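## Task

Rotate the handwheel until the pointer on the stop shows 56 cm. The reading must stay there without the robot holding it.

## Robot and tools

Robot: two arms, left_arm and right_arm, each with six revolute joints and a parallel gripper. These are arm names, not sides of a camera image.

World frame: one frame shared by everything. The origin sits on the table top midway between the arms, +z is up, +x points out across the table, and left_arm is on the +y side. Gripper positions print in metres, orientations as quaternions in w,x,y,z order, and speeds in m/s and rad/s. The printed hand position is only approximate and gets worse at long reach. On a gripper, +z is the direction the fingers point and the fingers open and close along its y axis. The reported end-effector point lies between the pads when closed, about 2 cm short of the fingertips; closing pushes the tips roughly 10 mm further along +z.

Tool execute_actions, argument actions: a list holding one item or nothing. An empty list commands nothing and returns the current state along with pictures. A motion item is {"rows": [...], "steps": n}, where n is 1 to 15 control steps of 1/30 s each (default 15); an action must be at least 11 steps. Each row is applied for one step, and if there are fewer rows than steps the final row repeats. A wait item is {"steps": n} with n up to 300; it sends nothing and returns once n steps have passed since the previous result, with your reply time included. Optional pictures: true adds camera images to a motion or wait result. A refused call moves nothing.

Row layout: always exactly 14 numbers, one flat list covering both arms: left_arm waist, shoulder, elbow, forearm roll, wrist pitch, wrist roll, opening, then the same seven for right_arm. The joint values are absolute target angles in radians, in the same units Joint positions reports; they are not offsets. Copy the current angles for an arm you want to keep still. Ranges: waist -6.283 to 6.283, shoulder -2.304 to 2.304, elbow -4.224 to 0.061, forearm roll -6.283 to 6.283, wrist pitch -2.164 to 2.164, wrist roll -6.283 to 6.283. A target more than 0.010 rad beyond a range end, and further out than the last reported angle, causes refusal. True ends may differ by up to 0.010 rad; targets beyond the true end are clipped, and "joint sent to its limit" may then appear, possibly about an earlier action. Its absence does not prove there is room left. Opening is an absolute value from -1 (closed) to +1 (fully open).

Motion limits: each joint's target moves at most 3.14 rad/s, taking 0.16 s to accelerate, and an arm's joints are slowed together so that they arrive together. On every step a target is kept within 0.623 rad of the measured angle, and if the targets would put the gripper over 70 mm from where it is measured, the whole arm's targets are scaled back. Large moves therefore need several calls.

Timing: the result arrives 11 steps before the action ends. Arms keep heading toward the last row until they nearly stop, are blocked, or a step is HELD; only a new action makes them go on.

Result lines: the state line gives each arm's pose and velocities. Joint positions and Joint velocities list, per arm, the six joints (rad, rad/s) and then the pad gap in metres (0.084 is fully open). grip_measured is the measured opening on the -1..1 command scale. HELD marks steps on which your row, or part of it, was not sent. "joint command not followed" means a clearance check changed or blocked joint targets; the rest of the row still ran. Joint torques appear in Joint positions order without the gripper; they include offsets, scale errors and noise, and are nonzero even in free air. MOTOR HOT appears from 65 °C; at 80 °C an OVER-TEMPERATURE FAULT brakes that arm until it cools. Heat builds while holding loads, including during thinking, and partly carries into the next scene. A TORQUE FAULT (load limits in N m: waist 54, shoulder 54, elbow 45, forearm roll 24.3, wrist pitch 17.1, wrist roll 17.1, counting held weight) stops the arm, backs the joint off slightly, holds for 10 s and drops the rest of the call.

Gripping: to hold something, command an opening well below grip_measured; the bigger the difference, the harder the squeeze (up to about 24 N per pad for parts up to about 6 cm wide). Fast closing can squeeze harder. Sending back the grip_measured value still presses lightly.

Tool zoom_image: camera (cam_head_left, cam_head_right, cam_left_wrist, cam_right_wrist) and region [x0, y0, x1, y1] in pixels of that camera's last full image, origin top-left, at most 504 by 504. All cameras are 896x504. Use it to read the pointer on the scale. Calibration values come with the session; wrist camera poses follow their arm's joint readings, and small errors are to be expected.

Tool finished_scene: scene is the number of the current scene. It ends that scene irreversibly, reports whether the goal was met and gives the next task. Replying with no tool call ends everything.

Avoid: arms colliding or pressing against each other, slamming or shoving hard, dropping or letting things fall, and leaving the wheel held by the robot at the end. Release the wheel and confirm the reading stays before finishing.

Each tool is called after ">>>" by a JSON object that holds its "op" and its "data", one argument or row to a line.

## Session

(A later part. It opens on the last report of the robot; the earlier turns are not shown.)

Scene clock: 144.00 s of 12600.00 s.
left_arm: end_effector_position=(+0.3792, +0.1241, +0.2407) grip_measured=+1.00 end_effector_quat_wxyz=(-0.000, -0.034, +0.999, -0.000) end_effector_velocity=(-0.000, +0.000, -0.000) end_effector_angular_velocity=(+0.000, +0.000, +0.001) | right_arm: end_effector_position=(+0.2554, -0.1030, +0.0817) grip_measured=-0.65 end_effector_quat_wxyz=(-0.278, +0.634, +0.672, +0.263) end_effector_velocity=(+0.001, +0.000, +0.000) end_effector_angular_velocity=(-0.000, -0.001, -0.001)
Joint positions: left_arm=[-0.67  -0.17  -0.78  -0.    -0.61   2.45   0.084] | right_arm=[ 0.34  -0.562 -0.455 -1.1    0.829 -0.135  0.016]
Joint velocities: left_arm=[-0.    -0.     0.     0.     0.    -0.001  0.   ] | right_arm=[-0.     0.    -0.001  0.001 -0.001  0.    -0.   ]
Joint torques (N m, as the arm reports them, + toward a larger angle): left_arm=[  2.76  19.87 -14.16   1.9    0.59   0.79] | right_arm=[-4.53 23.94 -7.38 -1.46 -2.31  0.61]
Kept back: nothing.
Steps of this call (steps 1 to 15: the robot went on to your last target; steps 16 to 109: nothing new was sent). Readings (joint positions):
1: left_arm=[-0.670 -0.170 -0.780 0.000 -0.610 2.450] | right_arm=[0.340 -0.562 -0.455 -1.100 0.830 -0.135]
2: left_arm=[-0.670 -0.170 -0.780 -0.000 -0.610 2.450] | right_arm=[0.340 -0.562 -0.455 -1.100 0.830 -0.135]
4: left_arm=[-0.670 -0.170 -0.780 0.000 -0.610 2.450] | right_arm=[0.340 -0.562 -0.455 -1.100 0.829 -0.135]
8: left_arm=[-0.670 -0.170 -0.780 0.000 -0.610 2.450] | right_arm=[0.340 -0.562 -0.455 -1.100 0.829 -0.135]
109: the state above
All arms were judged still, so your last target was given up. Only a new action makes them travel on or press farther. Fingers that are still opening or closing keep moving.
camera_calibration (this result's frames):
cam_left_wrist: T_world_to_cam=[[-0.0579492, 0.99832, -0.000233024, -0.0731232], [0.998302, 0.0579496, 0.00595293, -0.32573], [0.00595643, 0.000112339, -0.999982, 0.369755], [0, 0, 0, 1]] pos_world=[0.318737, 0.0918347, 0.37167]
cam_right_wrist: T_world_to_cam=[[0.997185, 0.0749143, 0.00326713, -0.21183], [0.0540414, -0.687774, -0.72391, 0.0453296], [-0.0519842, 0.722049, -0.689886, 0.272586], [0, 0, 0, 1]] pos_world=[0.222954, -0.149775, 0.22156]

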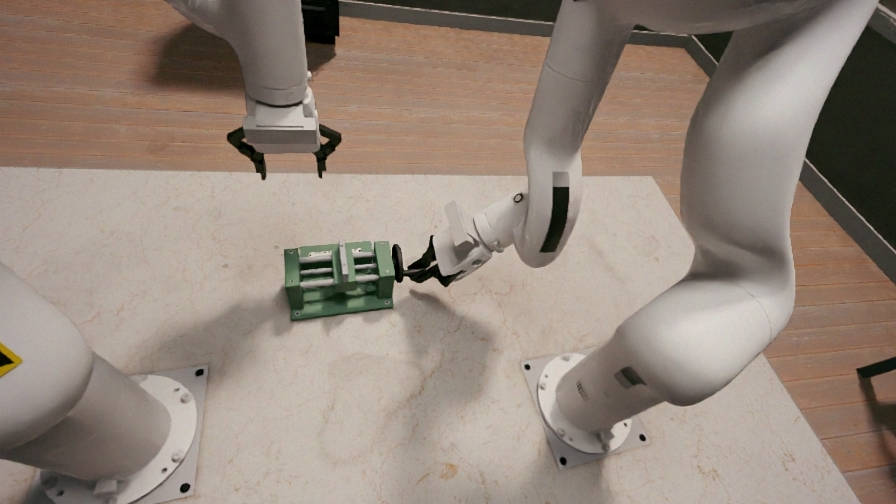

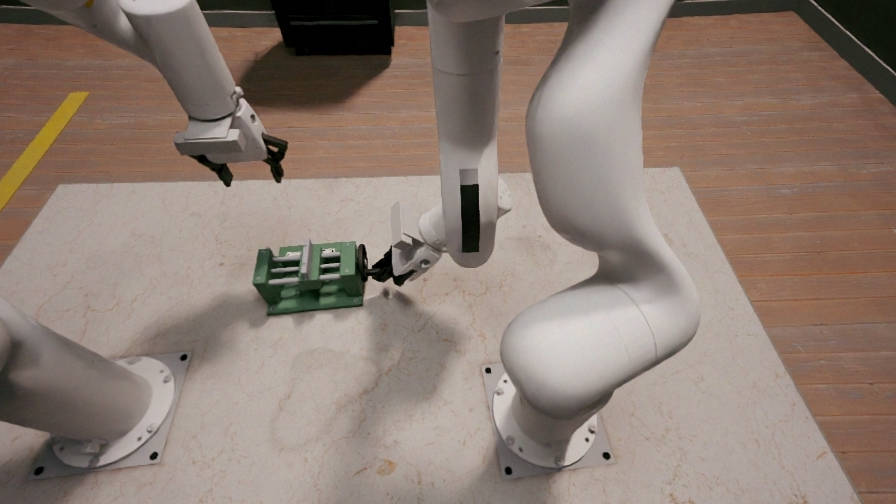

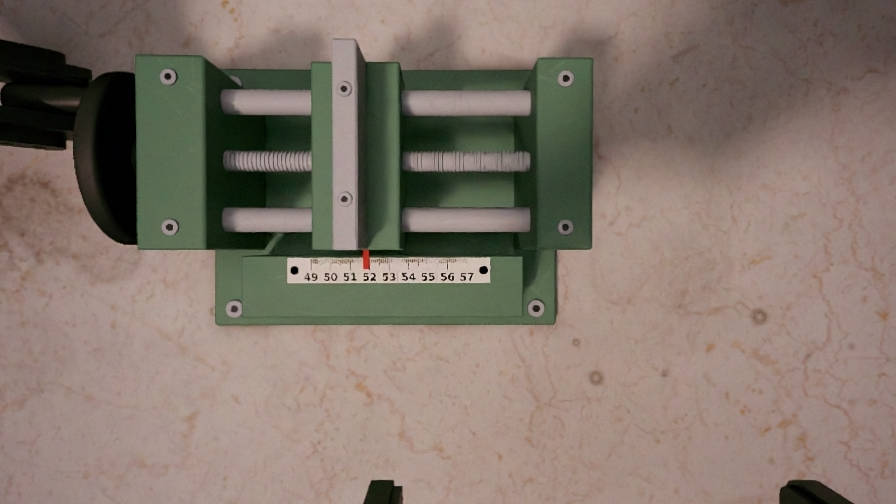

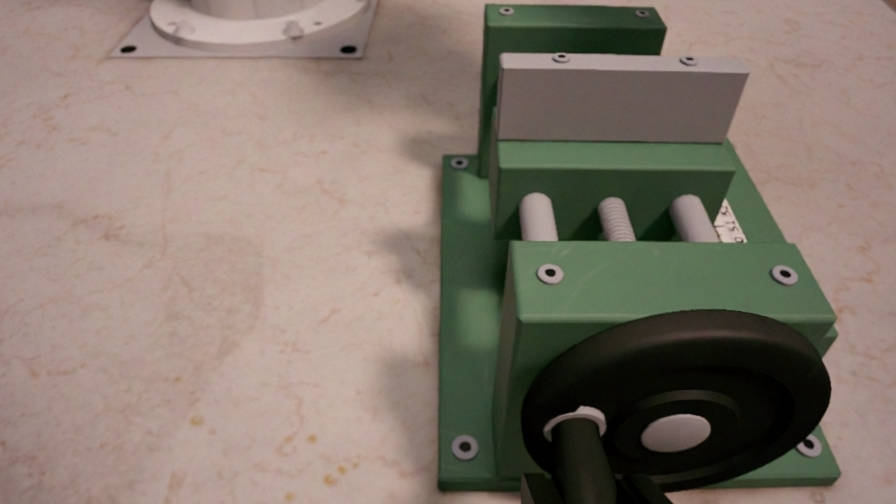

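>>> {"op": "execute_actions", "data": {
  "actions": [
    {"rows": [[-0.67,-0.17,-0.78,0,-0.61,2.45,1,0.3397,-0.5580,-0.4540,-1.1023,0.8282,-0.1314,-0.9],[-0.67,-0.17,-0.78,0,-0.61,2.45,1,0.3399,-0.5511,-0.4526,-1.1065,0.8258,-0.1248,-0.9],[-0.67,-0.17,-0.78,0,-0.61,2.45,1,0.3398,-0.5412,-0.4509,-1.1134,0.8222,-0.1148,-0.9],[-0.67,-0.17,-0.78,0,-0.61,2.45,1,0.3393,-0.5300,-0.4496,-1.1221,0.8178,-0.1026,-0.9],[-0.67,-0.17,-0.78,0,-0.61,2.45,1,0.3381,-0.5181,-0.4496,-1.1334,0.8125,-0.0878,-0.9],[-0.67,-0.17,-0.78,0,-0.61,2.45,1,0.3359,-0.5079,-0.4513,-1.1458,0.8073,-0.0729,-0.9],[-0.67,-0.17,-0.78,0,-0.61,2.45,1,0.3332,-0.4995,-0.4546,-1.1588,0.8023,-0.0580,-0.9],[-0.67,-0.17,-0.78,0,-0.61,2.45,1,0.3300,-0.4930,-0.4594,-1.1721,0.7976,-0.0435,-0.9],[-0.67,-0.17,-0.78,0,-0.61,2.45,1,0.3265,-0.4886,-0.4655,-1.1851,0.7934,-0.0300,-0.9],[-0.67,-0.17,-0.78,0,-0.61,2.45,1,0.3227,-0.4861,-0.4726,-1.1977,0.7897,-0.0175,-0.9],[-0.67,-0.17,-0.78,0,-0.61,2.45,1,0.3192,-0.4861,-0.4797,-1.2079,0.7871,-0.0080,-0.9],[-0.67,-0.17,-0.78,0,-0.61,2.45,1,0.3162,-0.4874,-0.4863,-1.2158,0.7852,-0.0011,-0.9],[-0.67,-0.17,-0.78,0,-0.61,2.45,1,0.3138,-0.4896,-0.4921,-1.2216,0.7841,0.0036,-0.9],[-0.67,-0.17,-0.78,0,-0.61,2.45,1,0.3123,-0.4916,-0.4957,-1.2245,0.7836,0.0056,-0.9],[-0.67,-0.17,-0.78,0,-0.61,2.45,1,0.3114,-0.4932,-0.4981,-1.2261,0.7834,0.0066,-0.9]], "steps": 15}
  ]
}}

>>> {"op": "execute_actions", "data": {
  "actions": [
    {"rows": [[-0.67,-0.17,-0.78,0,-0.61,2.45,1,0.3114,-0.4936,-0.4982,-1.2257,0.7836,0.0060,-0.9],[-0.67,-0.17,-0.78,0,-0.61,2.45,1,0.3114,-0.4939,-0.4983,-1.2255,0.7837,0.0056,-0.8],[-0.67,-0.17,-0.78,0,-0.61,2.45,1,0.3114,-0.4939,-0.4983,-1.2255,0.7837,0.0056,-0.68],[-0.67,-0.17,-0.78,0,-0.61,2.45,1,0.3114,-0.4939,-0.4983,-1.2255,0.7837,0.0056,-0.58],[-0.67,-0.17,-0.78,0,-0.61,2.45,1,0.3107,-0.4947,-0.4983,-1.2255,0.7840,0.0046,-0.52],[-0.67,-0.17,-0.78,0,-0.61,2.45,1,0.3100,-0.4954,-0.4983,-1.2255,0.7842,0.0036,-0.52]], "steps": 15}
  ]
}}

>>> {"op": "execute_actions", "data": {
  "actions": [
    {"rows": [[-0.67,-0.17,-0.78,0,-0.61,2.45,1,0.3100,-0.4954,-0.4983,-1.2255,0.7842,0.0036,-0.52],[-0.67,-0.17,-0.78,0,-0.61,2.45,1,0.3100,-0.4954,-0.4983,-1.2255,0.7842,0.0036,-0.52],[-0.67,-0.17,-0.78,0,-0.61,2.45,1,0.3100,-0.4954,-0.4983,-1.2255,0.7842,0.0036,-0.52],[-0.67,-0.17,-0.78,0,-0.61,2.45,1,0.3100,-0.4954,-0.4983,-1.2255,0.7842,0.0036,-0.52],[-0.67,-0.17,-0.78,0,-0.61,2.45,1,0.3100,-0.4954,-0.4983,-1.2255,0.7842,0.0036,-0.56],[-0.67,-0.17,-0.78,0,-0.61,2.45,1,0.3100,-0.4954,-0.4983,-1.2255,0.7842,0.0036,-0.59],[-0.67,-0.17,-0.78,0,-0.61,2.45,1,0.3100,-0.4954,-0.4983,-1.2255,0.7842,0.0036,-0.62],[-0.67,-0.17,-0.78,0,-0.61,2.45,1,0.3100,-0.4954,-0.4983,-1.2255,0.7842,0.0036,-0.65],[-0.67,-0.17,-0.78,0,-0.61,2.45,1,0.3100,-0.4954,-0.4983,-1.2255,0.7842,0.0036,-0.68],[-0.67,-0.17,-0.78,0,-0.61,2.45,1,0.3100,-0.4954,-0.4983,-1.2255,0.7842,0.0036,-0.72],[-0.67,-0.17,-0.78,0,-0.61,2.45,1,0.3100,-0.4954,-0.4983,-1.2255,0.7842,0.0036,-0.76],[-0.67,-0.17,-0.78,0,-0.61,2.45,1,0.3100,-0.4954,-0.4983,-1.2255,0.7842,0.0036,-0.81],[-0.67,-0.17,-0.78,0,-0.61,2.45,1,0.3100,-0.4954,-0.4983,-1.2255,0.7842,0.0036,-0.86],[-0.67,-0.17,-0.78,0,-0.61,2.45,1,0.3100,-0.4954,-0.4983,-1.2255,0.7842,0.0036,-0.9]], "steps": 15}
  ]
}}

>>> {"op": "execute_actions", "data": {
  "actions": [
    {"steps": 22}
  ],
  "pictures": true
}}

Scene clock: 162.97 s of 12600.00 s.
left_arm: end_effector_position=(+0.3792, +0.1241, +0.2407) grip_measured=+1.00 end_effector_quat_wxyz=(-0.000, -0.034, +0.999, -0.000) end_effector_velocity=(+0.000, +0.000, +0.000) end_effector_angular_velocity=(-0.000, -0.000, -0.000) | right_arm: end_effector_position=(+0.2555, -0.1030, +0.0835) grip_measured=-0.65 end_effector_quat_wxyz=(-0.278, +0.634, +0.672, +0.262) end_effector_velocity=(+0.005, +0.002, +0.044) end_effector_angular_velocity=(-0.004, -0.002, -0.003)
Joint positions: left_arm=[-0.67  -0.17  -0.78   0.    -0.61   2.45   0.084] | right_arm=[ 0.34  -0.555 -0.454 -1.104  0.827 -0.128  0.016]
Joint velocities: left_arm=[ 0.     0.     0.    -0.    -0.     0.001  0.   ] | right_arm=[ 0.001  0.154  0.026 -0.099 -0.061  0.153  0.   ]
Joint torques (N m, as the arm reports them, + toward a larger angle): left_arm=[  0.35  20.21 -14.04   2.27   0.42   0.58] | right_arm=[-4.8  34.49 -6.48 -1.63 -2.4   0.6 ]
Steps of this call (steps 1 to 565: nothing new was sent; steps 566 to 569: the first 4 steps of this action). Readings (joint positions):
566: left_arm=[-0.670 -0.170 -0.780 -0.000 -0.610 2.450] | right_arm=[0.340 -0.561 -0.455 -1.100 0.829 -0.135]
567: left_arm=[-0.670 -0.170 -0.780 -0.000 -0.610 2.450] | right_arm=[0.340 -0.561 -0.455 -1.101 0.829 -0.134]
569: the state above

Scene clock: 163.47 s of 12600.00 s.
left_arm: end_effector_position=(+0.3792, +0.1241, +0.2407) grip_measured=+1.00 end_effector_quat_wxyz=(-0.000, -0.034, +0.999, -0.000) end_effector_velocity=(+0.000, -0.000, +0.000) end_effector_angular_velocity=(-0.001, -0.001, +0.000) | right_arm: end_effector_position=(+0.2802, -0.1018, +0.1081) grip_measured=-0.65 end_effector_quat_wxyz=(-0.278, +0.634, +0.672, +0.261) end_effector_velocity=(+0.013, +0.001, +0.002) end_effector_angular_velocity=(+0.003, +0.002, -0.002)
Joint positions: left_arm=[-0.67  -0.17  -0.78  -0.    -0.61   2.45   0.084] | right_arm=[ 0.312 -0.494 -0.494 -1.223  0.782  0.003  0.016]
Joint velocities: left_arm=[-0.     0.    -0.001 -0.     0.    -0.     0.   ] | right_arm=[-0.013 -0.011 -0.032 -0.032 -0.004  0.03  -0.   ]
Joint torques (N m, as the arm reports them, + toward a larger angle): left_arm=[  3.24  18.65 -13.62   1.31   0.73   0.53] | right_arm=[  0.97  31.43 -12.64  -1.89   1.62   0.9 ]
Steps of this call (steps 1 to 11: the last 11 steps of your previous action; steps 12 to 15: the first 4 steps of this action). Readings (joint positions):
12: left_arm=[-0.670 -0.170 -0.780 0.000 -0.610 2.450] | right_arm=[0.315 -0.492 -0.487 -1.215 0.783 -0.003]
13: left_arm=[-0.670 -0.170 -0.780 -0.000 -0.610 2.450] | right_arm=[0.314 -0.493 -0.491 -1.219 0.783 0.000]
15: the state above

Scene clock: 163.97 s of 12600.00 s.
left_arm: end_effector_position=(+0.3792, +0.1241, +0.2407) grip_measured=+1.00 end_effector_quat_wxyz=(-0.000, -0.034, +0.999, -0.000) end_effector_velocity=(+0.000, -0.000, +0.000) end_effector_angular_velocity=(-0.000, -0.000, -0.000) | right_arm: end_effector_position=(+0.2823, -0.1015, +0.1087) grip_measured=-0.54 end_effector_quat_wxyz=(-0.278, +0.634, +0.672, +0.263) end_effector_velocity=(-0.000, +0.000, -0.000) end_effector_angular_velocity=(-0.000, -0.002, +0.003)
Joint positions: left_arm=[-0.67  -0.17  -0.78   0.    -0.61   2.45   0.084] | right_arm=[ 0.31  -0.495 -0.498 -1.225  0.784  0.004  0.02 ]
Joint velocities: left_arm=[-0.    -0.    -0.001 -0.     0.    -0.    -0.   ] | right_arm=[ 0.    -0.001 -0.001 -0.001 -0.    -0.003 -0.   ]
Joint torques (N m, as the arm reports them, + toward a larger angle): left_arm=[  2.76  20.11 -14.15   1.61   0.54   0.51] | right_arm=[  5.45  25.65 -11.75  -1.85   0.7    0.4 ]
Steps of this call (steps 1 to 11: the last 11 steps of your previous action; steps 12 to 15: the first 4 steps of this action). Readings (joint positions):
12: left_arm=[-0.670 -0.170 -0.780 0.000 -0.610 2.450] | right_arm=[0.310 -0.495 -0.498 -1.225 0.784 0.004]
13: left_arm=[-0.670 -0.170 -0.780 0.000 -0.610 2.450] | right_arm=[0.310 -0.495 -0.498 -1.225 0.784 0.004]
15: the state above

Scene clock: 164.70 s of 12600.00 s.
left_arm: end_effector_position=(+0.3792, +0.1241, +0.2407) grip_measured=+1.00 end_effector_quat_wxyz=(-0.000, -0.034, +0.999, -0.000) end_effector_velocity=(-0.000, +0.000, -0.000) end_effector_angular_velocity=(+0.000, +0.000, -0.001) | right_arm: end_effector_position=(+0.2823, -0.1015, +0.1086) grip_measured=-0.65 end_effector_quat_wxyz=(-0.278, +0.634, +0.672, +0.263) end_effector_velocity=(+0.001, +0.000, +0.000) end_effector_angular_velocity=(+0.001, -0.001, +0.000)
Joint positions: left_arm=[-0.67  -0.17  -0.78   0.    -0.61   2.45   0.084] | right_arm=[ 0.31  -0.495 -0.498 -1.226  0.784  0.004  0.016]
Joint velocities: left_arm=[ 0.     0.     0.001  0.     0.     0.001 -0.   ] | right_arm=[-0.    -0.001 -0.002 -0.     0.    -0.     0.   ]
Joint torques (N m, as the arm reports them, + toward a larger angle): left_arm=[  2.53  20.27 -14.63   2.34   0.57   0.49] | right_arm=[  2.3   25.82 -13.05  -1.81   0.73   0.56]
Kept back: nothing.
Steps of this call (steps 1 to 11: the last 11 steps of your previous action; steps 12 to 15: the robot went on to your last target; steps 16 to 22: nothing new was sent). Readings (joint positions):
1: left_arm=[-0.670 -0.170 -0.780 -0.000 -0.610 2.450] | right_arm=[0.310 -0.495 -0.498 -1.225 0.784 0.004]
2: left_arm=[-0.670 -0.170 -0.780 0.000 -0.610 2.450] | right_arm=[0.310 -0.495 -0.498 -1.226 0.784 0.004]
4: left_arm=[-0.670 -0.170 -0.780 0.000 -0.610 2.450] | right_arm=[0.310 -0.495 -0.498 -1.226 0.784 0.004]
8: left_arm=[-0.670 -0.170 -0.780 -0.000 -0.610 2.450] | right_arm=[0.310 -0.495 -0.498 -1.226 0.784 0.003]
22: the state above
All arms were judged still, so your last target was given up. Only a new action makes them travel on or press farther. Fingers that are still opening or closing keep moving.
camera_calibration (this result's frames):
cam_left_wrist: T_world_to_cam=[[-0.0579494, 0.998319, -0.000233091, -0.0731231], [0.998302, 0.0579497, 0.00595309, -0.32573], [0.0059566, 0.000112283, -0.999982, 0.369755], [0, 0, 0, 1]] pos_world=[0.318737, 0.0918347, 0.37167]
cam_right_wrist: T_world_to_cam=[[0.997184, 0.0749251, 0.00330204, -0.238857], [0.0540882, -0.687969, -0.723722, 0.0643713], [-0.0519533, 0.721862, -0.690084, 0.291441], [0, 0, 0, 1]] pos_world=[0.249844, -0.148198, 0.248494]

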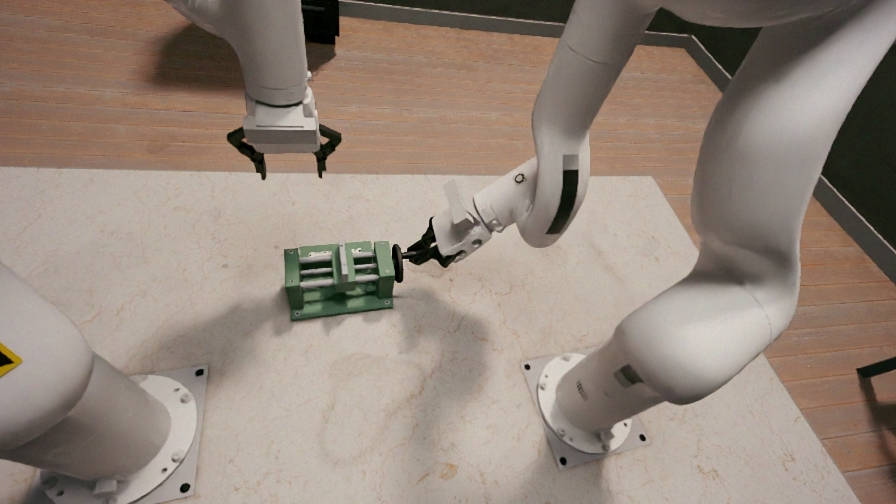

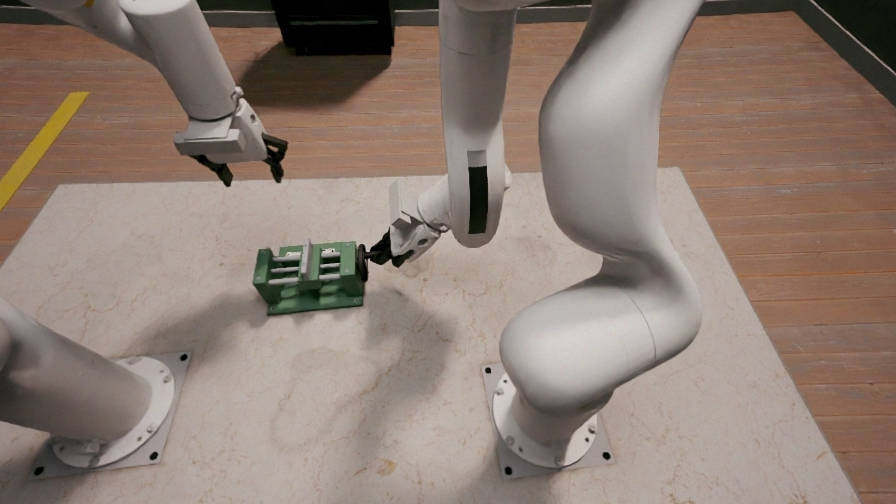

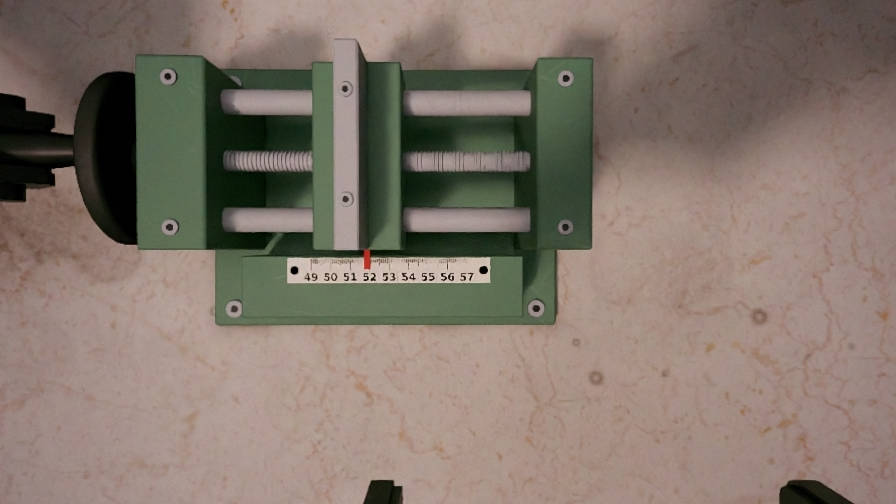

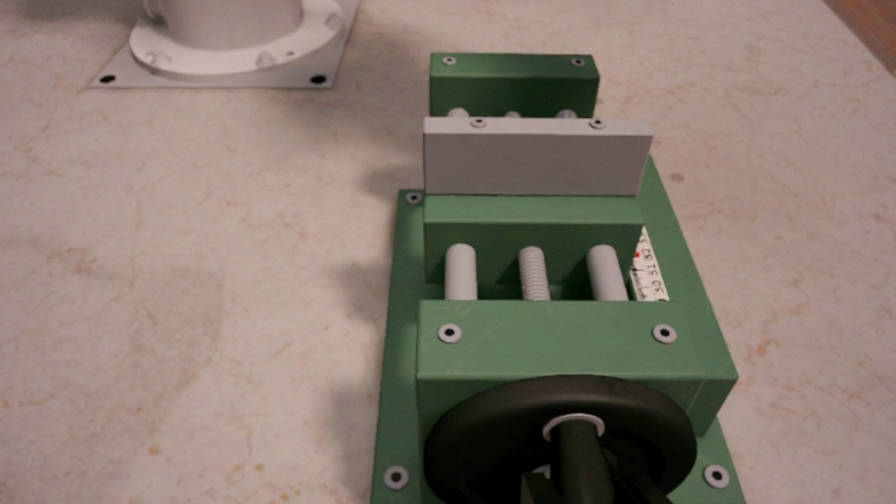

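>>> {"op": "execute_actions", "data": {
  "actions": [
    {"rows": [[-0.67,-0.17,-0.78,0,-0.61,2.45,1,0.3091,-0.4965,-0.5006,-1.2276,0.7838,0.0053,-0.9],[-0.67,-0.17,-0.78,0,-0.61,2.45,1,0.3067,-0.4993,-0.5064,-1.2329,0.7828,0.0094,-0.9],[-0.67,-0.17,-0.78,0,-0.61,2.45,1,0.3029,-0.5048,-0.5158,-1.2406,0.7814,0.0149,-0.9],[-0.67,-0.17,-0.78,0,-0.61,2.45,1,0.2978,-0.5148,-0.5293,-1.2494,0.7802,0.0202,-0.9],[-0.67,-0.17,-0.78,0,-0.61,2.45,1,0.2924,-0.5300,-0.5452,-1.2563,0.7800,0.0219,-0.9],[-0.67,-0.17,-0.78,0,-0.61,2.45,1,0.2871,-0.5515,-0.5628,-1.2583,0.7815,0.0170,-0.9],[-0.67,-0.17,-0.78,0,-0.61,2.45,1,0.2828,-0.5811,-0.5812,-1.2524,0.7853,0.0020,-0.9],[-0.67,-0.17,-0.78,0,-0.61,2.45,1,0.2814,-0.6119,-0.5936,-1.2362,0.7913,-0.0239,-0.9],[-0.67,-0.17,-0.78,0,-0.61,2.45,1,0.2828,-0.6402,-0.5985,-1.2120,0.7990,-0.0566,-0.9],[-0.67,-0.17,-0.78,0,-0.61,2.45,1,0.2869,-0.6633,-0.5957,-1.1834,0.8083,-0.0922,-0.9],[-0.67,-0.17,-0.78,0,-0.61,2.45,1,0.2932,-0.6798,-0.5855,-1.1532,0.8191,-0.1271,-0.9],[-0.67,-0.17,-0.78,0,-0.61,2.45,1,0.3014,-0.6881,-0.5689,-1.1237,0.8305,-0.1584,-0.9],[-0.67,-0.17,-0.78,0,-0.61,2.45,1,0.3109,-0.6874,-0.5474,-1.0972,0.8413,-0.1833,-0.9],[-0.67,-0.17,-0.78,0,-0.61,2.45,1,0.3208,-0.6770,-0.5228,-1.0762,0.8497,-0.1993,-0.9],[-0.67,-0.17,-0.78,0,-0.61,2.45,1,0.3302,-0.6573,-0.4975,-1.0627,0.8540,-0.2045,-0.9]], "steps": 15}
  ]
}}

>>> {"op": "execute_actions", "data": {
  "actions": [
    {"rows": [[-0.67,-0.17,-0.78,0,-0.61,2.45,1,0.3380,-0.6295,-0.4740,-1.0586,0.8531,-0.1978,-0.9],[-0.67,-0.17,-0.78,0,-0.61,2.45,1,0.3432,-0.5958,-0.4547,-1.0652,0.8466,-0.1791,-0.9],[-0.67,-0.17,-0.78,0,-0.61,2.45,1,0.3449,-0.5598,-0.4417,-1.0825,0.8354,-0.1498,-0.9],[-0.67,-0.17,-0.78,0,-0.61,2.45,1,0.3429,-0.5257,-0.4367,-1.1092,0.8212,-0.1127,-0.9],[-0.67,-0.17,-0.78,0,-0.61,2.45,1,0.3373,-0.4975,-0.4402,-1.1425,0.8062,-0.0719,-0.9],[-0.67,-0.17,-0.78,0,-0.61,2.45,1,0.3289,-0.4787,-0.4520,-1.1787,0.7927,-0.0321,-0.9],[-0.67,-0.17,-0.78,0,-0.61,2.45,1,0.3188,-0.4717,-0.4706,-1.2133,0.7824,0.0022,-0.9],[-0.67,-0.17,-0.78,0,-0.61,2.45,1,0.3083,-0.4768,-0.4940,-1.2422,0.7762,0.0273,-0.9],[-0.67,-0.17,-0.78,0,-0.61,2.45,1,0.2985,-0.4931,-0.5197,-1.2623,0.7740,0.0405,-0.9],[-0.67,-0.17,-0.78,0,-0.61,2.45,1,0.2904,-0.5180,-0.5450,-1.2717,0.7751,0.0410,-0.9],[-0.67,-0.17,-0.78,0,-0.61,2.45,1,0.2845,-0.5484,-0.5673,-1.2701,0.7787,0.0295,-0.9],[-0.67,-0.17,-0.78,0,-0.61,2.45,1,0.2813,-0.5810,-0.5847,-1.2584,0.7841,0.0077,-0.9],[-0.67,-0.17,-0.78,0,-0.61,2.45,1,0.2806,-0.6127,-0.5958,-1.2386,0.7908,-0.0219,-0.9],[-0.67,-0.17,-0.78,0,-0.61,2.45,1,0.2825,-0.6410,-0.5997,-1.2128,0.7988,-0.0562,-0.9],[-0.67,-0.17,-0.78,0,-0.61,2.45,1,0.2868,-0.6639,-0.5963,-1.1835,0.8083,-0.0923,-0.9]], "steps": 15}
  ]
}}

>>> {"op": "execute_actions", "data": {
  "actions": [
    {"rows": [[-0.67,-0.17,-0.78,0,-0.61,2.45,1,0.2932,-0.6801,-0.5857,-1.1531,0.8191,-0.1273,-0.9],[-0.67,-0.17,-0.78,0,-0.61,2.45,1,0.3014,-0.6883,-0.5690,-1.1236,0.8305,-0.1585,-0.9],[-0.67,-0.17,-0.78,0,-0.61,2.45,1,0.3109,-0.6874,-0.5474,-1.0972,0.8413,-0.1833,-0.9],[-0.67,-0.17,-0.78,0,-0.61,2.45,1,0.3208,-0.6770,-0.5228,-1.0762,0.8497,-0.1993,-0.9],[-0.67,-0.17,-0.78,0,-0.61,2.45,1,0.3302,-0.6573,-0.4975,-1.0627,0.8540,-0.2045,-0.9],[-0.67,-0.17,-0.78,0,-0.61,2.45,1,0.3380,-0.6295,-0.4740,-1.0586,0.8531,-0.1978,-0.9],[-0.67,-0.17,-0.78,0,-0.61,2.45,1,0.3432,-0.5958,-0.4547,-1.0652,0.8466,-0.1791,-0.9],[-0.67,-0.17,-0.78,0,-0.61,2.45,1,0.3449,-0.5598,-0.4417,-1.0825,0.8354,-0.1498,-0.9],[-0.67,-0.17,-0.78,0,-0.61,2.45,1,0.3429,-0.5257,-0.4367,-1.1092,0.8212,-0.1127,-0.9],[-0.67,-0.17,-0.78,0,-0.61,2.45,1,0.3373,-0.4975,-0.4402,-1.1425,0.8062,-0.0719,-0.9],[-0.67,-0.17,-0.78,0,-0.61,2.45,1,0.3289,-0.4787,-0.4520,-1.1787,0.7927,-0.0321,-0.9],[-0.67,-0.17,-0.78,0,-0.61,2.45,1,0.3188,-0.4717,-0.4706,-1.2133,0.7824,0.0022,-0.9],[-0.67,-0.17,-0.78,0,-0.61,2.45,1,0.3083,-0.4768,-0.4940,-1.2422,0.7762,0.0273,-0.9],[-0.67,-0.17,-0.78,0,-0.61,2.45,1,0.2985,-0.4931,-0.5197,-1.2623,0.7740,0.0405,-0.9],[-0.67,-0.17,-0.78,0,-0.61,2.45,1,0.2904,-0.5180,-0.5450,-1.2717,0.7751,0.0410,-0.9]], "steps": 15}
  ]
}}

>>> {"op": "execute_actions", "data": {
  "actions": [
    {"rows": [[-0.67,-0.17,-0.78,0,-0.61,2.45,1,0.2845,-0.5484,-0.5673,-1.2701,0.7787,0.0295,-0.9],[-0.67,-0.17,-0.78,0,-0.61,2.45,1,0.2813,-0.5810,-0.5847,-1.2584,0.7841,0.0077,-0.9],[-0.67,-0.17,-0.78,0,-0.61,2.45,1,0.2806,-0.6127,-0.5958,-1.2386,0.7908,-0.0219,-0.9],[-0.67,-0.17,-0.78,0,-0.61,2.45,1,0.2825,-0.6410,-0.5997,-1.2128,0.7988,-0.0562,-0.9],[-0.67,-0.17,-0.78,0,-0.61,2.45,1,0.2868,-0.6639,-0.5963,-1.1835,0.8083,-0.0923,-0.9],[-0.67,-0.17,-0.78,0,-0.61,2.45,1,0.2932,-0.6801,-0.5857,-1.1531,0.8191,-0.1273,-0.9],[-0.67,-0.17,-0.78,0,-0.61,2.45,1,0.3014,-0.6883,-0.5690,-1.1236,0.8305,-0.1585,-0.9],[-0.67,-0.17,-0.78,0,-0.61,2.45,1,0.3109,-0.6874,-0.5474,-1.0972,0.8413,-0.1833,-0.9],[-0.67,-0.17,-0.78,0,-0.61,2.45,1,0.3208,-0.6770,-0.5228,-1.0762,0.8497,-0.1993,-0.9],[-0.67,-0.17,-0.78,0,-0.61,2.45,1,0.3302,-0.6573,-0.4975,-1.0627,0.8540,-0.2045,-0.9],[-0.67,-0.17,-0.78,0,-0.61,2.45,1,0.3380,-0.6295,-0.4740,-1.0586,0.8531,-0.1978,-0.9],[-0.67,-0.17,-0.78,0,-0.61,2.45,1,0.3432,-0.5958,-0.4547,-1.0652,0.8466,-0.1791,-0.9],[-0.67,-0.17,-0.78,0,-0.61,2.45,1,0.3449,-0.5598,-0.4417,-1.0825,0.8354,-0.1498,-0.9],[-0.67,-0.17,-0.78,0,-0.61,2.45,1,0.3429,-0.5257,-0.4367,-1.1092,0.8212,-0.1127,-0.9],[-0.67,-0.17,-0.78,0,-0.61,2.45,1,0.3373,-0.4975,-0.4402,-1.1425,0.8062,-0.0719,-0.9]], "steps": 15}
  ]
}}

>>> {"op": "execute_actions", "data": {
  "actions": [
    {"rows": [[-0.67,-0.17,-0.78,0,-0.61,2.45,1,0.3289,-0.4787,-0.4520,-1.1787,0.7927,-0.0321,-0.9],[-0.67,-0.17,-0.78,0,-0.61,2.45,1,0.3188,-0.4717,-0.4706,-1.2133,0.7824,0.0022,-0.9],[-0.67,-0.17,-0.78,0,-0.61,2.45,1,0.3083,-0.4768,-0.4940,-1.2422,0.7762,0.0273,-0.9],[-0.67,-0.17,-0.78,0,-0.61,2.45,1,0.2985,-0.4931,-0.5197,-1.2623,0.7740,0.0405,-0.9],[-0.67,-0.17,-0.78,0,-0.61,2.45,1,0.2904,-0.5180,-0.5450,-1.2717,0.7751,0.0410,-0.9],[-0.67,-0.17,-0.78,0,-0.61,2.45,1,0.2845,-0.5484,-0.5673,-1.2701,0.7787,0.0295,-0.9],[-0.67,-0.17,-0.78,0,-0.61,2.45,1,0.2813,-0.5810,-0.5847,-1.2584,0.7841,0.0077,-0.9],[-0.67,-0.17,-0.78,0,-0.61,2.45,1,0.2806,-0.6127,-0.5958,-1.2386,0.7908,-0.0219,-0.9],[-0.67,-0.17,-0.78,0,-0.61,2.45,1,0.2825,-0.6410,-0.5997,-1.2128,0.7988,-0.0562,-0.9],[-0.67,-0.17,-0.78,0,-0.61,2.45,1,0.2868,-0.6639,-0.5963,-1.1835,0.8083,-0.0923,-0.9],[-0.67,-0.17,-0.78,0,-0.61,2.45,1,0.2932,-0.6801,-0.5857,-1.1531,0.8191,-0.1273,-0.9],[-0.67,-0.17,-0.78,0,-0.61,2.45,1,0.3014,-0.6883,-0.5690,-1.1236,0.8305,-0.1585,-0.9],[-0.67,-0.17,-0.78,0,-0.61,2.45,1,0.3109,-0.6874,-0.5474,-1.0972,0.8413,-0.1833,-0.9],[-0.67,-0.17,-0.78,0,-0.61,2.45,1,0.3208,-0.6770,-0.5228,-1.0762,0.8497,-0.1993,-0.9],[-0.67,-0.17,-0.78,0,-0.61,2.45,1,0.3302,-0.6573,-0.4975,-1.0627,0.8540,-0.2045,-0.9]], "steps": 15}
  ]
}}

>>> {"op": "execute_actions", "data": {
  "actions": [
    {"rows": [[-0.67,-0.17,-0.78,0,-0.61,2.45,1,0.3363,-0.6331,-0.4786,-1.0616,0.8523,-0.1962,-0.9],[-0.67,-0.17,-0.78,0,-0.61,2.45,1,0.3398,-0.6093,-0.4653,-1.0673,0.8475,-0.1821,-0.9],[-0.67,-0.17,-0.78,0,-0.61,2.45,1,0.3414,-0.5884,-0.4570,-1.0765,0.8414,-0.1659,-0.9],[-0.67,-0.17,-0.78,0,-0.61,2.45,1,0.3414,-0.5734,-0.4534,-1.0863,0.8359,-0.1515,-0.9],[-0.67,-0.17,-0.78,0,-0.61,2.45,1,0.3407,-0.5646,-0.4526,-1.0940,0.8320,-0.1414,-0.9],[-0.67,-0.17,-0.78,0,-0.61,2.45,1,0.3401,-0.5613,-0.4533,-1.0982,0.8301,-0.1365,-0.9],[-0.67,-0.17,-0.78,0,-0.61,2.45,1,0.3397,-0.5614,-0.4542,-1.0995,0.8297,-0.1354,-0.9],[-0.67,-0.17,-0.78,0,-0.61,2.45,1,0.3396,-0.5615,-0.4545,-1.0999,0.8295,-0.1350,-0.9],[-0.67,-0.17,-0.78,0,-0.61,2.45,1,0.3395,-0.5615,-0.4548,-1.1002,0.8294,-0.1348,-0.9]], "steps": 11}
  ]
}}

>>> {"op": "execute_actions", "data": {
  "actions": [
    {"steps": 30}
  ],
  "pictures": true
}}

Scene clock: 171.37 s of 12600.00 s.
left_arm: end_effector_position=(+0.3792, +0.1241, +0.2407) grip_measured=+1.00 end_effector_quat_wxyz=(-0.000, -0.034, +0.999, -0.000) end_effector_velocity=(+0.000, -0.000, +0.000) end_effector_angular_velocity=(-0.000, -0.001, -0.001) | right_arm: end_effector_position=(+0.2844, -0.1013, +0.1086) grip_measured=-0.65 end_effector_quat_wxyz=(-0.278, +0.634, +0.672, +0.262) end_effector_velocity=(+0.054, +0.004, -0.004) end_effector_angular_velocity=(+0.002, +0.001, +0.003)
Joint positions: left_arm=[-0.67  -0.17  -0.78  -0.    -0.61   2.45   0.084] | right_arm=[ 0.308 -0.498 -0.504 -1.23   0.783  0.008  0.016]
Joint velocities: left_arm=[ 0.     0.    -0.001  0.    -0.     0.001 -0.   ] | right_arm=[-0.055 -0.073 -0.136 -0.117 -0.018  0.085 -0.   ]
Joint torques (N m, as the arm reports them, + toward a larger angle): left_arm=[  2.55  18.27 -13.68   1.95   0.55   0.54] | right_arm=[  0.99  19.26 -15.28  -1.7    0.2    0.43]
Steps of this call (steps 1 to 196: nothing new was sent; steps 197 to 200: the first 4 steps of this action). Readings (joint positions):
197: left_arm=[-0.670 -0.170 -0.780 -0.000 -0.610 2.450] | right_arm=[0.310 -0.495 -0.498 -1.226 0.784 0.004]
198: left_arm=[-0.670 -0.170 -0.780 0.000 -0.610 2.450] | right_arm=[0.310 -0.496 -0.499 -1.226 0.784 0.004]
200: the state above

Scene clock: 171.87 s of 12600.00 s.
left_arm: end_effector_position=(+0.3792, +0.1241, +0.2407) grip_measured=+1.00 end_effector_quat_wxyz=(-0.000, -0.034, +0.999, -0.000) end_effector_velocity=(+0.000, +0.000, +0.000) end_effector_angular_velocity=(-0.000, -0.000, -0.000) | right_arm: end_effector_position=(+0.2638, -0.1026, +0.0621) grip_measured=-0.65 end_effector_quat_wxyz=(-0.277, +0.634, +0.672, +0.263) end_effector_velocity=(-0.172, -0.013, +0.168) end_effector_angular_velocity=(-0.000, -0.000, -0.026)
Joint positions: left_arm=[-0.67  -0.17  -0.78   0.    -0.61   2.45   0.084] | right_arm=[ 0.331 -0.634 -0.491 -1.078  0.844 -0.181  0.016]
Joint velocities: left_arm=[ 0.     0.    -0.    -0.     0.     0.001 -0.   ] | right_arm=[ 0.191  0.686  0.574  0.114 -0.026  0.151 -0.   ]
Joint torques (N m, as the arm reports them, + toward a larger angle): left_arm=[  0.    19.71 -13.68   1.97   0.73   0.37] | right_arm=[ -3.01  47.65 -11.83  -5.41   0.99   0.99]
Steps of this call (steps 1 to 11: the last 11 steps of your previous action; steps 12 to 15: the first 4 steps of this action). Readings (joint positions):
12: left_arm=[-0.670 -0.170 -0.780 0.000 -0.610 2.450] | right_arm=[0.306 -0.673 -0.554 -1.120 0.830 -0.154]
13: left_arm=[-0.670 -0.170 -0.780 -0.000 -0.610 2.450] | right_arm=[0.315 -0.668 -0.533 -1.099 0.838 -0.171]
15: the state above

Scene clock: 172.37 s of 12600.00 s.
left_arm: end_effector_position=(+0.3792, +0.1241, +0.2407) grip_measured=+1.00 end_effector_quat_wxyz=(-0.000, -0.034, +0.999, -0.000) end_effector_velocity=(+0.000, -0.000, +0.000) end_effector_angular_velocity=(-0.000, -0.000, +0.000) | right_arm: end_effector_position=(+0.3029, -0.0998, +0.0642) grip_measured=-0.65 end_effector_quat_wxyz=(-0.278, +0.633, +0.672, +0.263) end_effector_velocity=(-0.174, -0.014, -0.195) end_effector_angular_velocity=(-0.025, +0.005, -0.019)
Joint positions: left_arm=[-0.67  -0.17  -0.78  -0.    -0.61   2.45   0.084] | right_arm=[ 0.292 -0.656 -0.582 -1.171  0.812 -0.1    0.016]
Joint velocities: left_arm=[-0.  0. -0. -0. -0. -0. -0.] | right_arm=[ 0.162 -0.454  0.25   0.787  0.261 -0.879  0.   ]
Joint torques (N m, as the arm reports them, + toward a larger angle): left_arm=[  0.8   19.71 -14.18   1.98   0.6    0.57] | right_arm=[17.75 42.85 -3.   -2.35  1.9   0.57]
Steps of this call (steps 1 to 11: the last 11 steps of your previous action; steps 12 to 15: the first 4 steps of this action). Readings (joint positions):
12: left_arm=[-0.670 -0.170 -0.780 -0.000 -0.610 2.450] | right_arm=[0.285 -0.591 -0.578 -1.236 0.791 -0.018]
13: left_arm=[-0.670 -0.170 -0.780 -0.000 -0.610 2.450] | right_arm=[0.285 -0.616 -0.585 -1.218 0.797 -0.043]
15: the state above

Scene clock: 172.87 s of 12600.00 s.
left_arm: end_effector_position=(+0.3792, +0.1241, +0.2407) grip_measured=+1.00 end_effector_quat_wxyz=(-0.000, -0.034, +0.999, -0.000) end_effector_velocity=(-0.000, +0.000, +0.000) end_effector_angular_velocity=(+0.000, +0.000, -0.000) | right_arm: end_effector_position=(+0.3005, -0.1002, +0.1014) grip_measured=-0.65 end_effector_quat_wxyz=(-0.279, +0.633, +0.672, +0.262) end_effector_velocity=(+0.183, +0.013, -0.167) end_effector_angular_velocity=(+0.007, -0.014, +0.015)
Joint positions: left_arm=[-0.67  -0.17  -0.78  -0.    -0.61   2.45   0.084] | right_arm=[ 0.292 -0.539 -0.548 -1.252  0.783  0.014  0.016]
Joint velocities: left_arm=[ 0.     0.    -0.     0.    -0.001  0.001  0.   ] | right_arm=[-0.164 -0.719 -0.561 -0.015  0.057 -0.233  0.   ]
Joint torques (N m, as the arm reports them, + toward a larger angle): left_arm=[  1.15  20.18 -13.86   1.45   0.66   0.49] | right_arm=[10.03  8.83 -8.04  2.55  0.54 -0.19]
Steps of this call (steps 1 to 11: the last 11 steps of your previous action; steps 12 to 15: the first 4 steps of this action). Readings (joint positions):
12: left_arm=[-0.670 -0.170 -0.780 -0.000 -0.610 2.450] | right_arm=[0.315 -0.492 -0.486 -1.213 0.789 -0.008]
13: left_arm=[-0.670 -0.170 -0.780 0.000 -0.610 2.450] | right_arm=[0.306 -0.500 -0.507 -1.234 0.784 0.009]
15: the state above

Scene clock: 173.37 s of 12600.00 s.
left_arm: end_effector_position=(+0.3792, +0.1241, +0.2407) grip_measured=+1.00 end_effector_quat_wxyz=(-0.000, -0.034, +0.999, -0.000) end_effector_velocity=(-0.000, +0.000, -0.000) end_effector_angular_velocity=(+0.000, +0.000, +0.000) | right_arm: end_effector_position=(+0.2614, -0.1029, +0.0986) grip_measured=-0.65 end_effector_quat_wxyz=(-0.279, +0.634, +0.672, +0.262) end_effector_velocity=(+0.168, +0.012, +0.194) end_effector_angular_velocity=(+0.023, -0.004, +0.016)
Joint positions: left_arm=[-0.67  -0.17  -0.78  -0.    -0.61   2.45   0.084] | right_arm=[ 0.331 -0.508 -0.456 -1.156  0.805 -0.064  0.016]
Joint velocities: left_arm=[-0.    -0.     0.     0.    -0.    -0.001 -0.   ] | right_arm=[-0.199  0.494 -0.261 -0.871 -0.291  0.947 -0.   ]
Joint torques (N m, as the arm reports them, + toward a larger angle): left_arm=[  3.04  21.05 -14.23   1.4    0.46   0.57] | right_arm=[  0.61   3.58 -15.24  -3.52   0.63   0.66]
Steps of this call (steps 1 to 11: the last 11 steps of your previous action; steps 12 to 15: the first 4 steps of this action). Readings (joint positions):
12: left_arm=[-0.670 -0.170 -0.780 -0.000 -0.610 2.450] | right_arm=[0.339 -0.581 -0.460 -1.088 0.835 -0.151]
13: left_arm=[-0.670 -0.170 -0.780 0.000 -0.610 2.450] | right_arm=[0.340 -0.553 -0.453 -1.105 0.826 -0.126]
15: the state above

Scene clock: 173.73 s of 12600.00 s.
left_arm: end_effector_position=(+0.3792, +0.1241, +0.2407) grip_measured=+1.00 end_effector_quat_wxyz=(-0.000, -0.034, +0.999, -0.000) end_effector_velocity=(+0.000, +0.000, +0.000) end_effector_angular_velocity=(-0.000, +0.000, +0.001) | right_arm: end_effector_position=(+0.2959, -0.1004, +0.0585) grip_measured=-0.65 end_effector_quat_wxyz=(-0.278, +0.634, +0.672, +0.263) end_effector_velocity=(-0.236, -0.018, -0.141) end_effector_angular_velocity=(-0.027, +0.028, -0.022)
Joint positions: left_arm=[-0.67  -0.17  -0.78  -0.    -0.61   2.45   0.084] | right_arm=[ 0.298 -0.668 -0.57  -1.145  0.821 -0.129  0.016]
Joint velocities: left_arm=[ 0. -0. -0. -0. -0. -0. -0.] | right_arm=[ 0.223 -0.259  0.429  0.794  0.278 -0.805 -0.   ]
Joint torques (N m, as the arm reports them, + toward a larger angle): left_arm=[  2.03  21.97 -14.04   2.23   0.79   0.43] | right_arm=[14.32 50.27 -2.63 -3.99  2.38  0.98]
Kept back: the last 11 steps of this action.
Steps of this call (steps 1 to 11: the last 11 steps of your previous action). Readings (joint positions):
1: left_arm=[-0.670 -0.170 -0.780 0.000 -0.610 2.450] | right_arm=[0.324 -0.496 -0.468 -1.186 0.796 -0.034]
2: left_arm=[-0.670 -0.170 -0.780 -0.000 -0.610 2.450] | right_arm=[0.315 -0.493 -0.486 -1.213 0.789 -0.008]
4: left_arm=[-0.670 -0.170 -0.780 -0.000 -0.610 2.450] | right_arm=[0.298 -0.517 -0.528 -1.248 0.782 0.017]
8: left_arm=[-0.670 -0.170 -0.780 -0.000 -0.610 2.450] | right_arm=[0.285 -0.616 -0.585 -1.218 0.797 -0.043]
11: the state above

Scene clock: 174.73 s of 12600.00 s.
left_arm: end_effector_position=(+0.3792, +0.1241, +0.2407) grip_measured=+1.00 end_effector_quat_wxyz=(-0.000, -0.034, +0.999, -0.000) end_effector_velocity=(-0.000, -0.000, +0.000) end_effector_angular_velocity=(+0.000, +0.000, +0.001) | right_arm: end_effector_position=(+0.2554, -0.1031, +0.0816) grip_measured=-0.65 end_effector_quat_wxyz=(-0.278, +0.634, +0.672, +0.263) end_effector_velocity=(-0.001, -0.000, -0.000) end_effector_angular_velocity=(-0.001, +0.001, +0.000)
Joint positions: left_arm=[-0.67  -0.17  -0.78  -0.    -0.61   2.45   0.084] | right_arm=[ 0.339 -0.562 -0.455 -1.1    0.829 -0.135  0.016]
Joint velocities: left_arm=[-0.001  0.     0.     0.    -0.    -0.001 -0.   ] | right_arm=[ 0.001  0.     0.001  0.001 -0.001 -0.    -0.   ]
Joint torques (N m, as the arm reports them, + toward a larger angle): left_arm=[  2.86  21.16 -14.07   2.14   0.66   0.42] | right_arm=[  5.93  27.92 -11.4   -2.08   2.02   0.61]
Kept back: nothing.
Steps of this call (steps 1 to 11: the last 11 steps of your previous action; steps 12 to 30: the robot went on to your last target). Readings (joint positions):
1: left_arm=[-0.670 -0.170 -0.780 0.000 -0.610 2.450] | right_arm=[0.306 -0.673 -0.553 -1.120 0.830 -0.153]
2: left_arm=[-0.670 -0.170 -0.780 -0.000 -0.610 2.450] | right_arm=[0.315 -0.668 -0.533 -1.099 0.839 -0.170]
4: left_arm=[-0.670 -0.170 -0.780 0.000 -0.610 2.450] | right_arm=[0.330 -0.638 -0.495 -1.079 0.845 -0.180]
8: left_arm=[-0.670 -0.170 -0.780 -0.000 -0.610 2.450] | right_arm=[0.339 -0.576 -0.459 -1.092 0.834 -0.149]
30: the state above
All arms were judged still, so your last target was given up. Only a new action makes them travel on or press farther. Fingers that are still opening or closing keep moving.
camera_calibration (this result's frames):
cam_left_wrist: T_world_to_cam=[[-0.0579494, 0.998319, -0.000233193, -0.0731231], [0.998302, 0.0579498, 0.00595314, -0.32573], [0.00595665, 0.000112184, -0.999982, 0.369755], [0, 0, 0, 1]] pos_world=[0.318737, 0.0918347, 0.37167]
cam_right_wrist: T_world_to_cam=[[0.997185, 0.0749093, 0.00317674, -0.211788], [0.0539817, -0.687904, -0.723791, 0.0452564], [-0.0520334, 0.721925, -0.690012, 0.272598], [0, 0, 0, 1]] pos_world=[0.222934, -0.149798, 0.221525]

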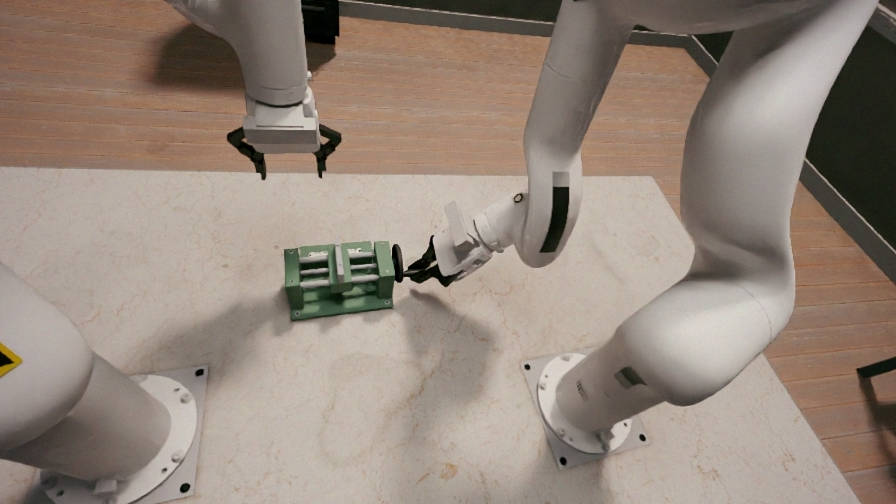

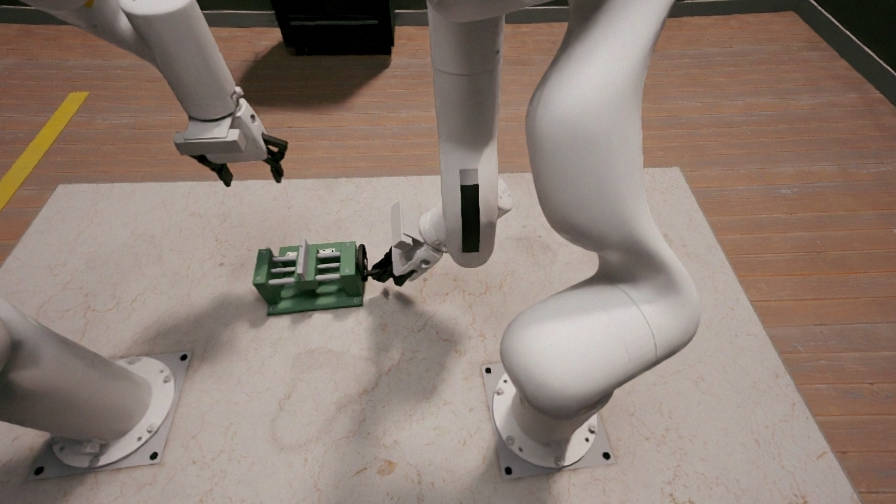

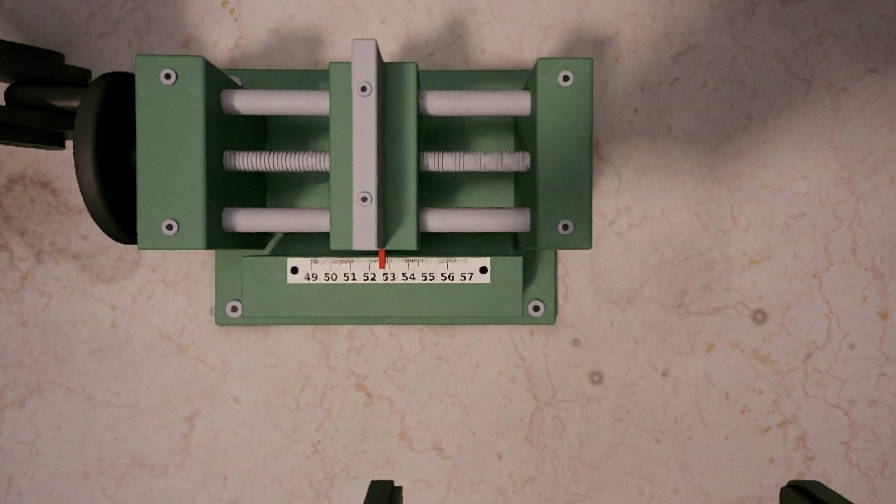

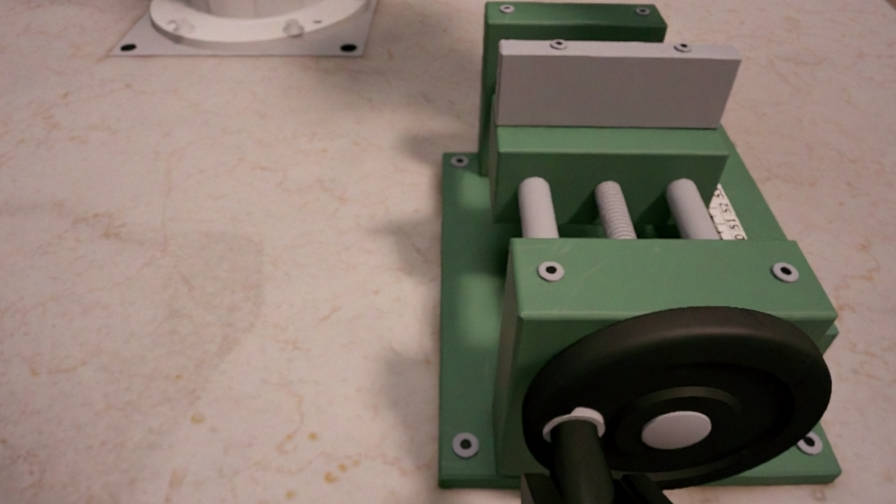

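>>> {"op": "zoom_image", "data": {
  "camera": "cam_left_wrist",
  "region": [345, 240, 415, 290]
}}

>>> {"op": "zoom_image", "data": {
  "camera": "cam_left_wrist",
  "region": [410, 240, 480, 290]
}}

Region (345, 240, 415, 290) of cam_left_wrist's 896x504 image, scaled by 7.200, with more detail than that image has; it fills the top 360 rows of this view, and the rest is white.

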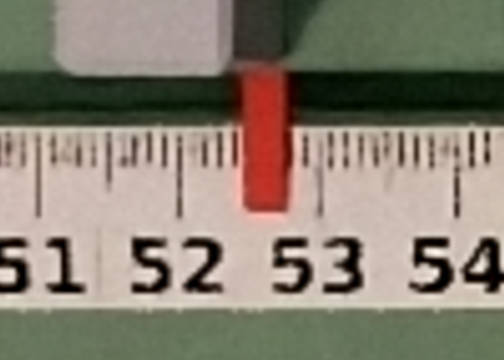

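Region (410, 240, 480, 290) of cam_left_wrist's 896x504 image, scaled by 7.200, with more detail than that image has; it fills the top 360 rows of this view, and the rest is white.

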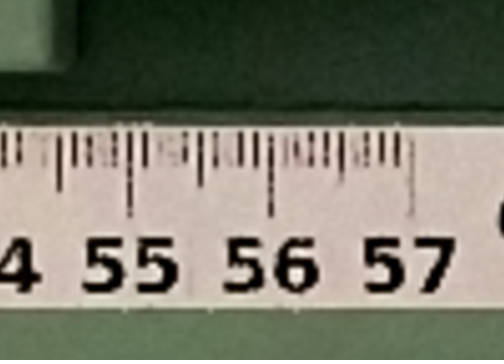

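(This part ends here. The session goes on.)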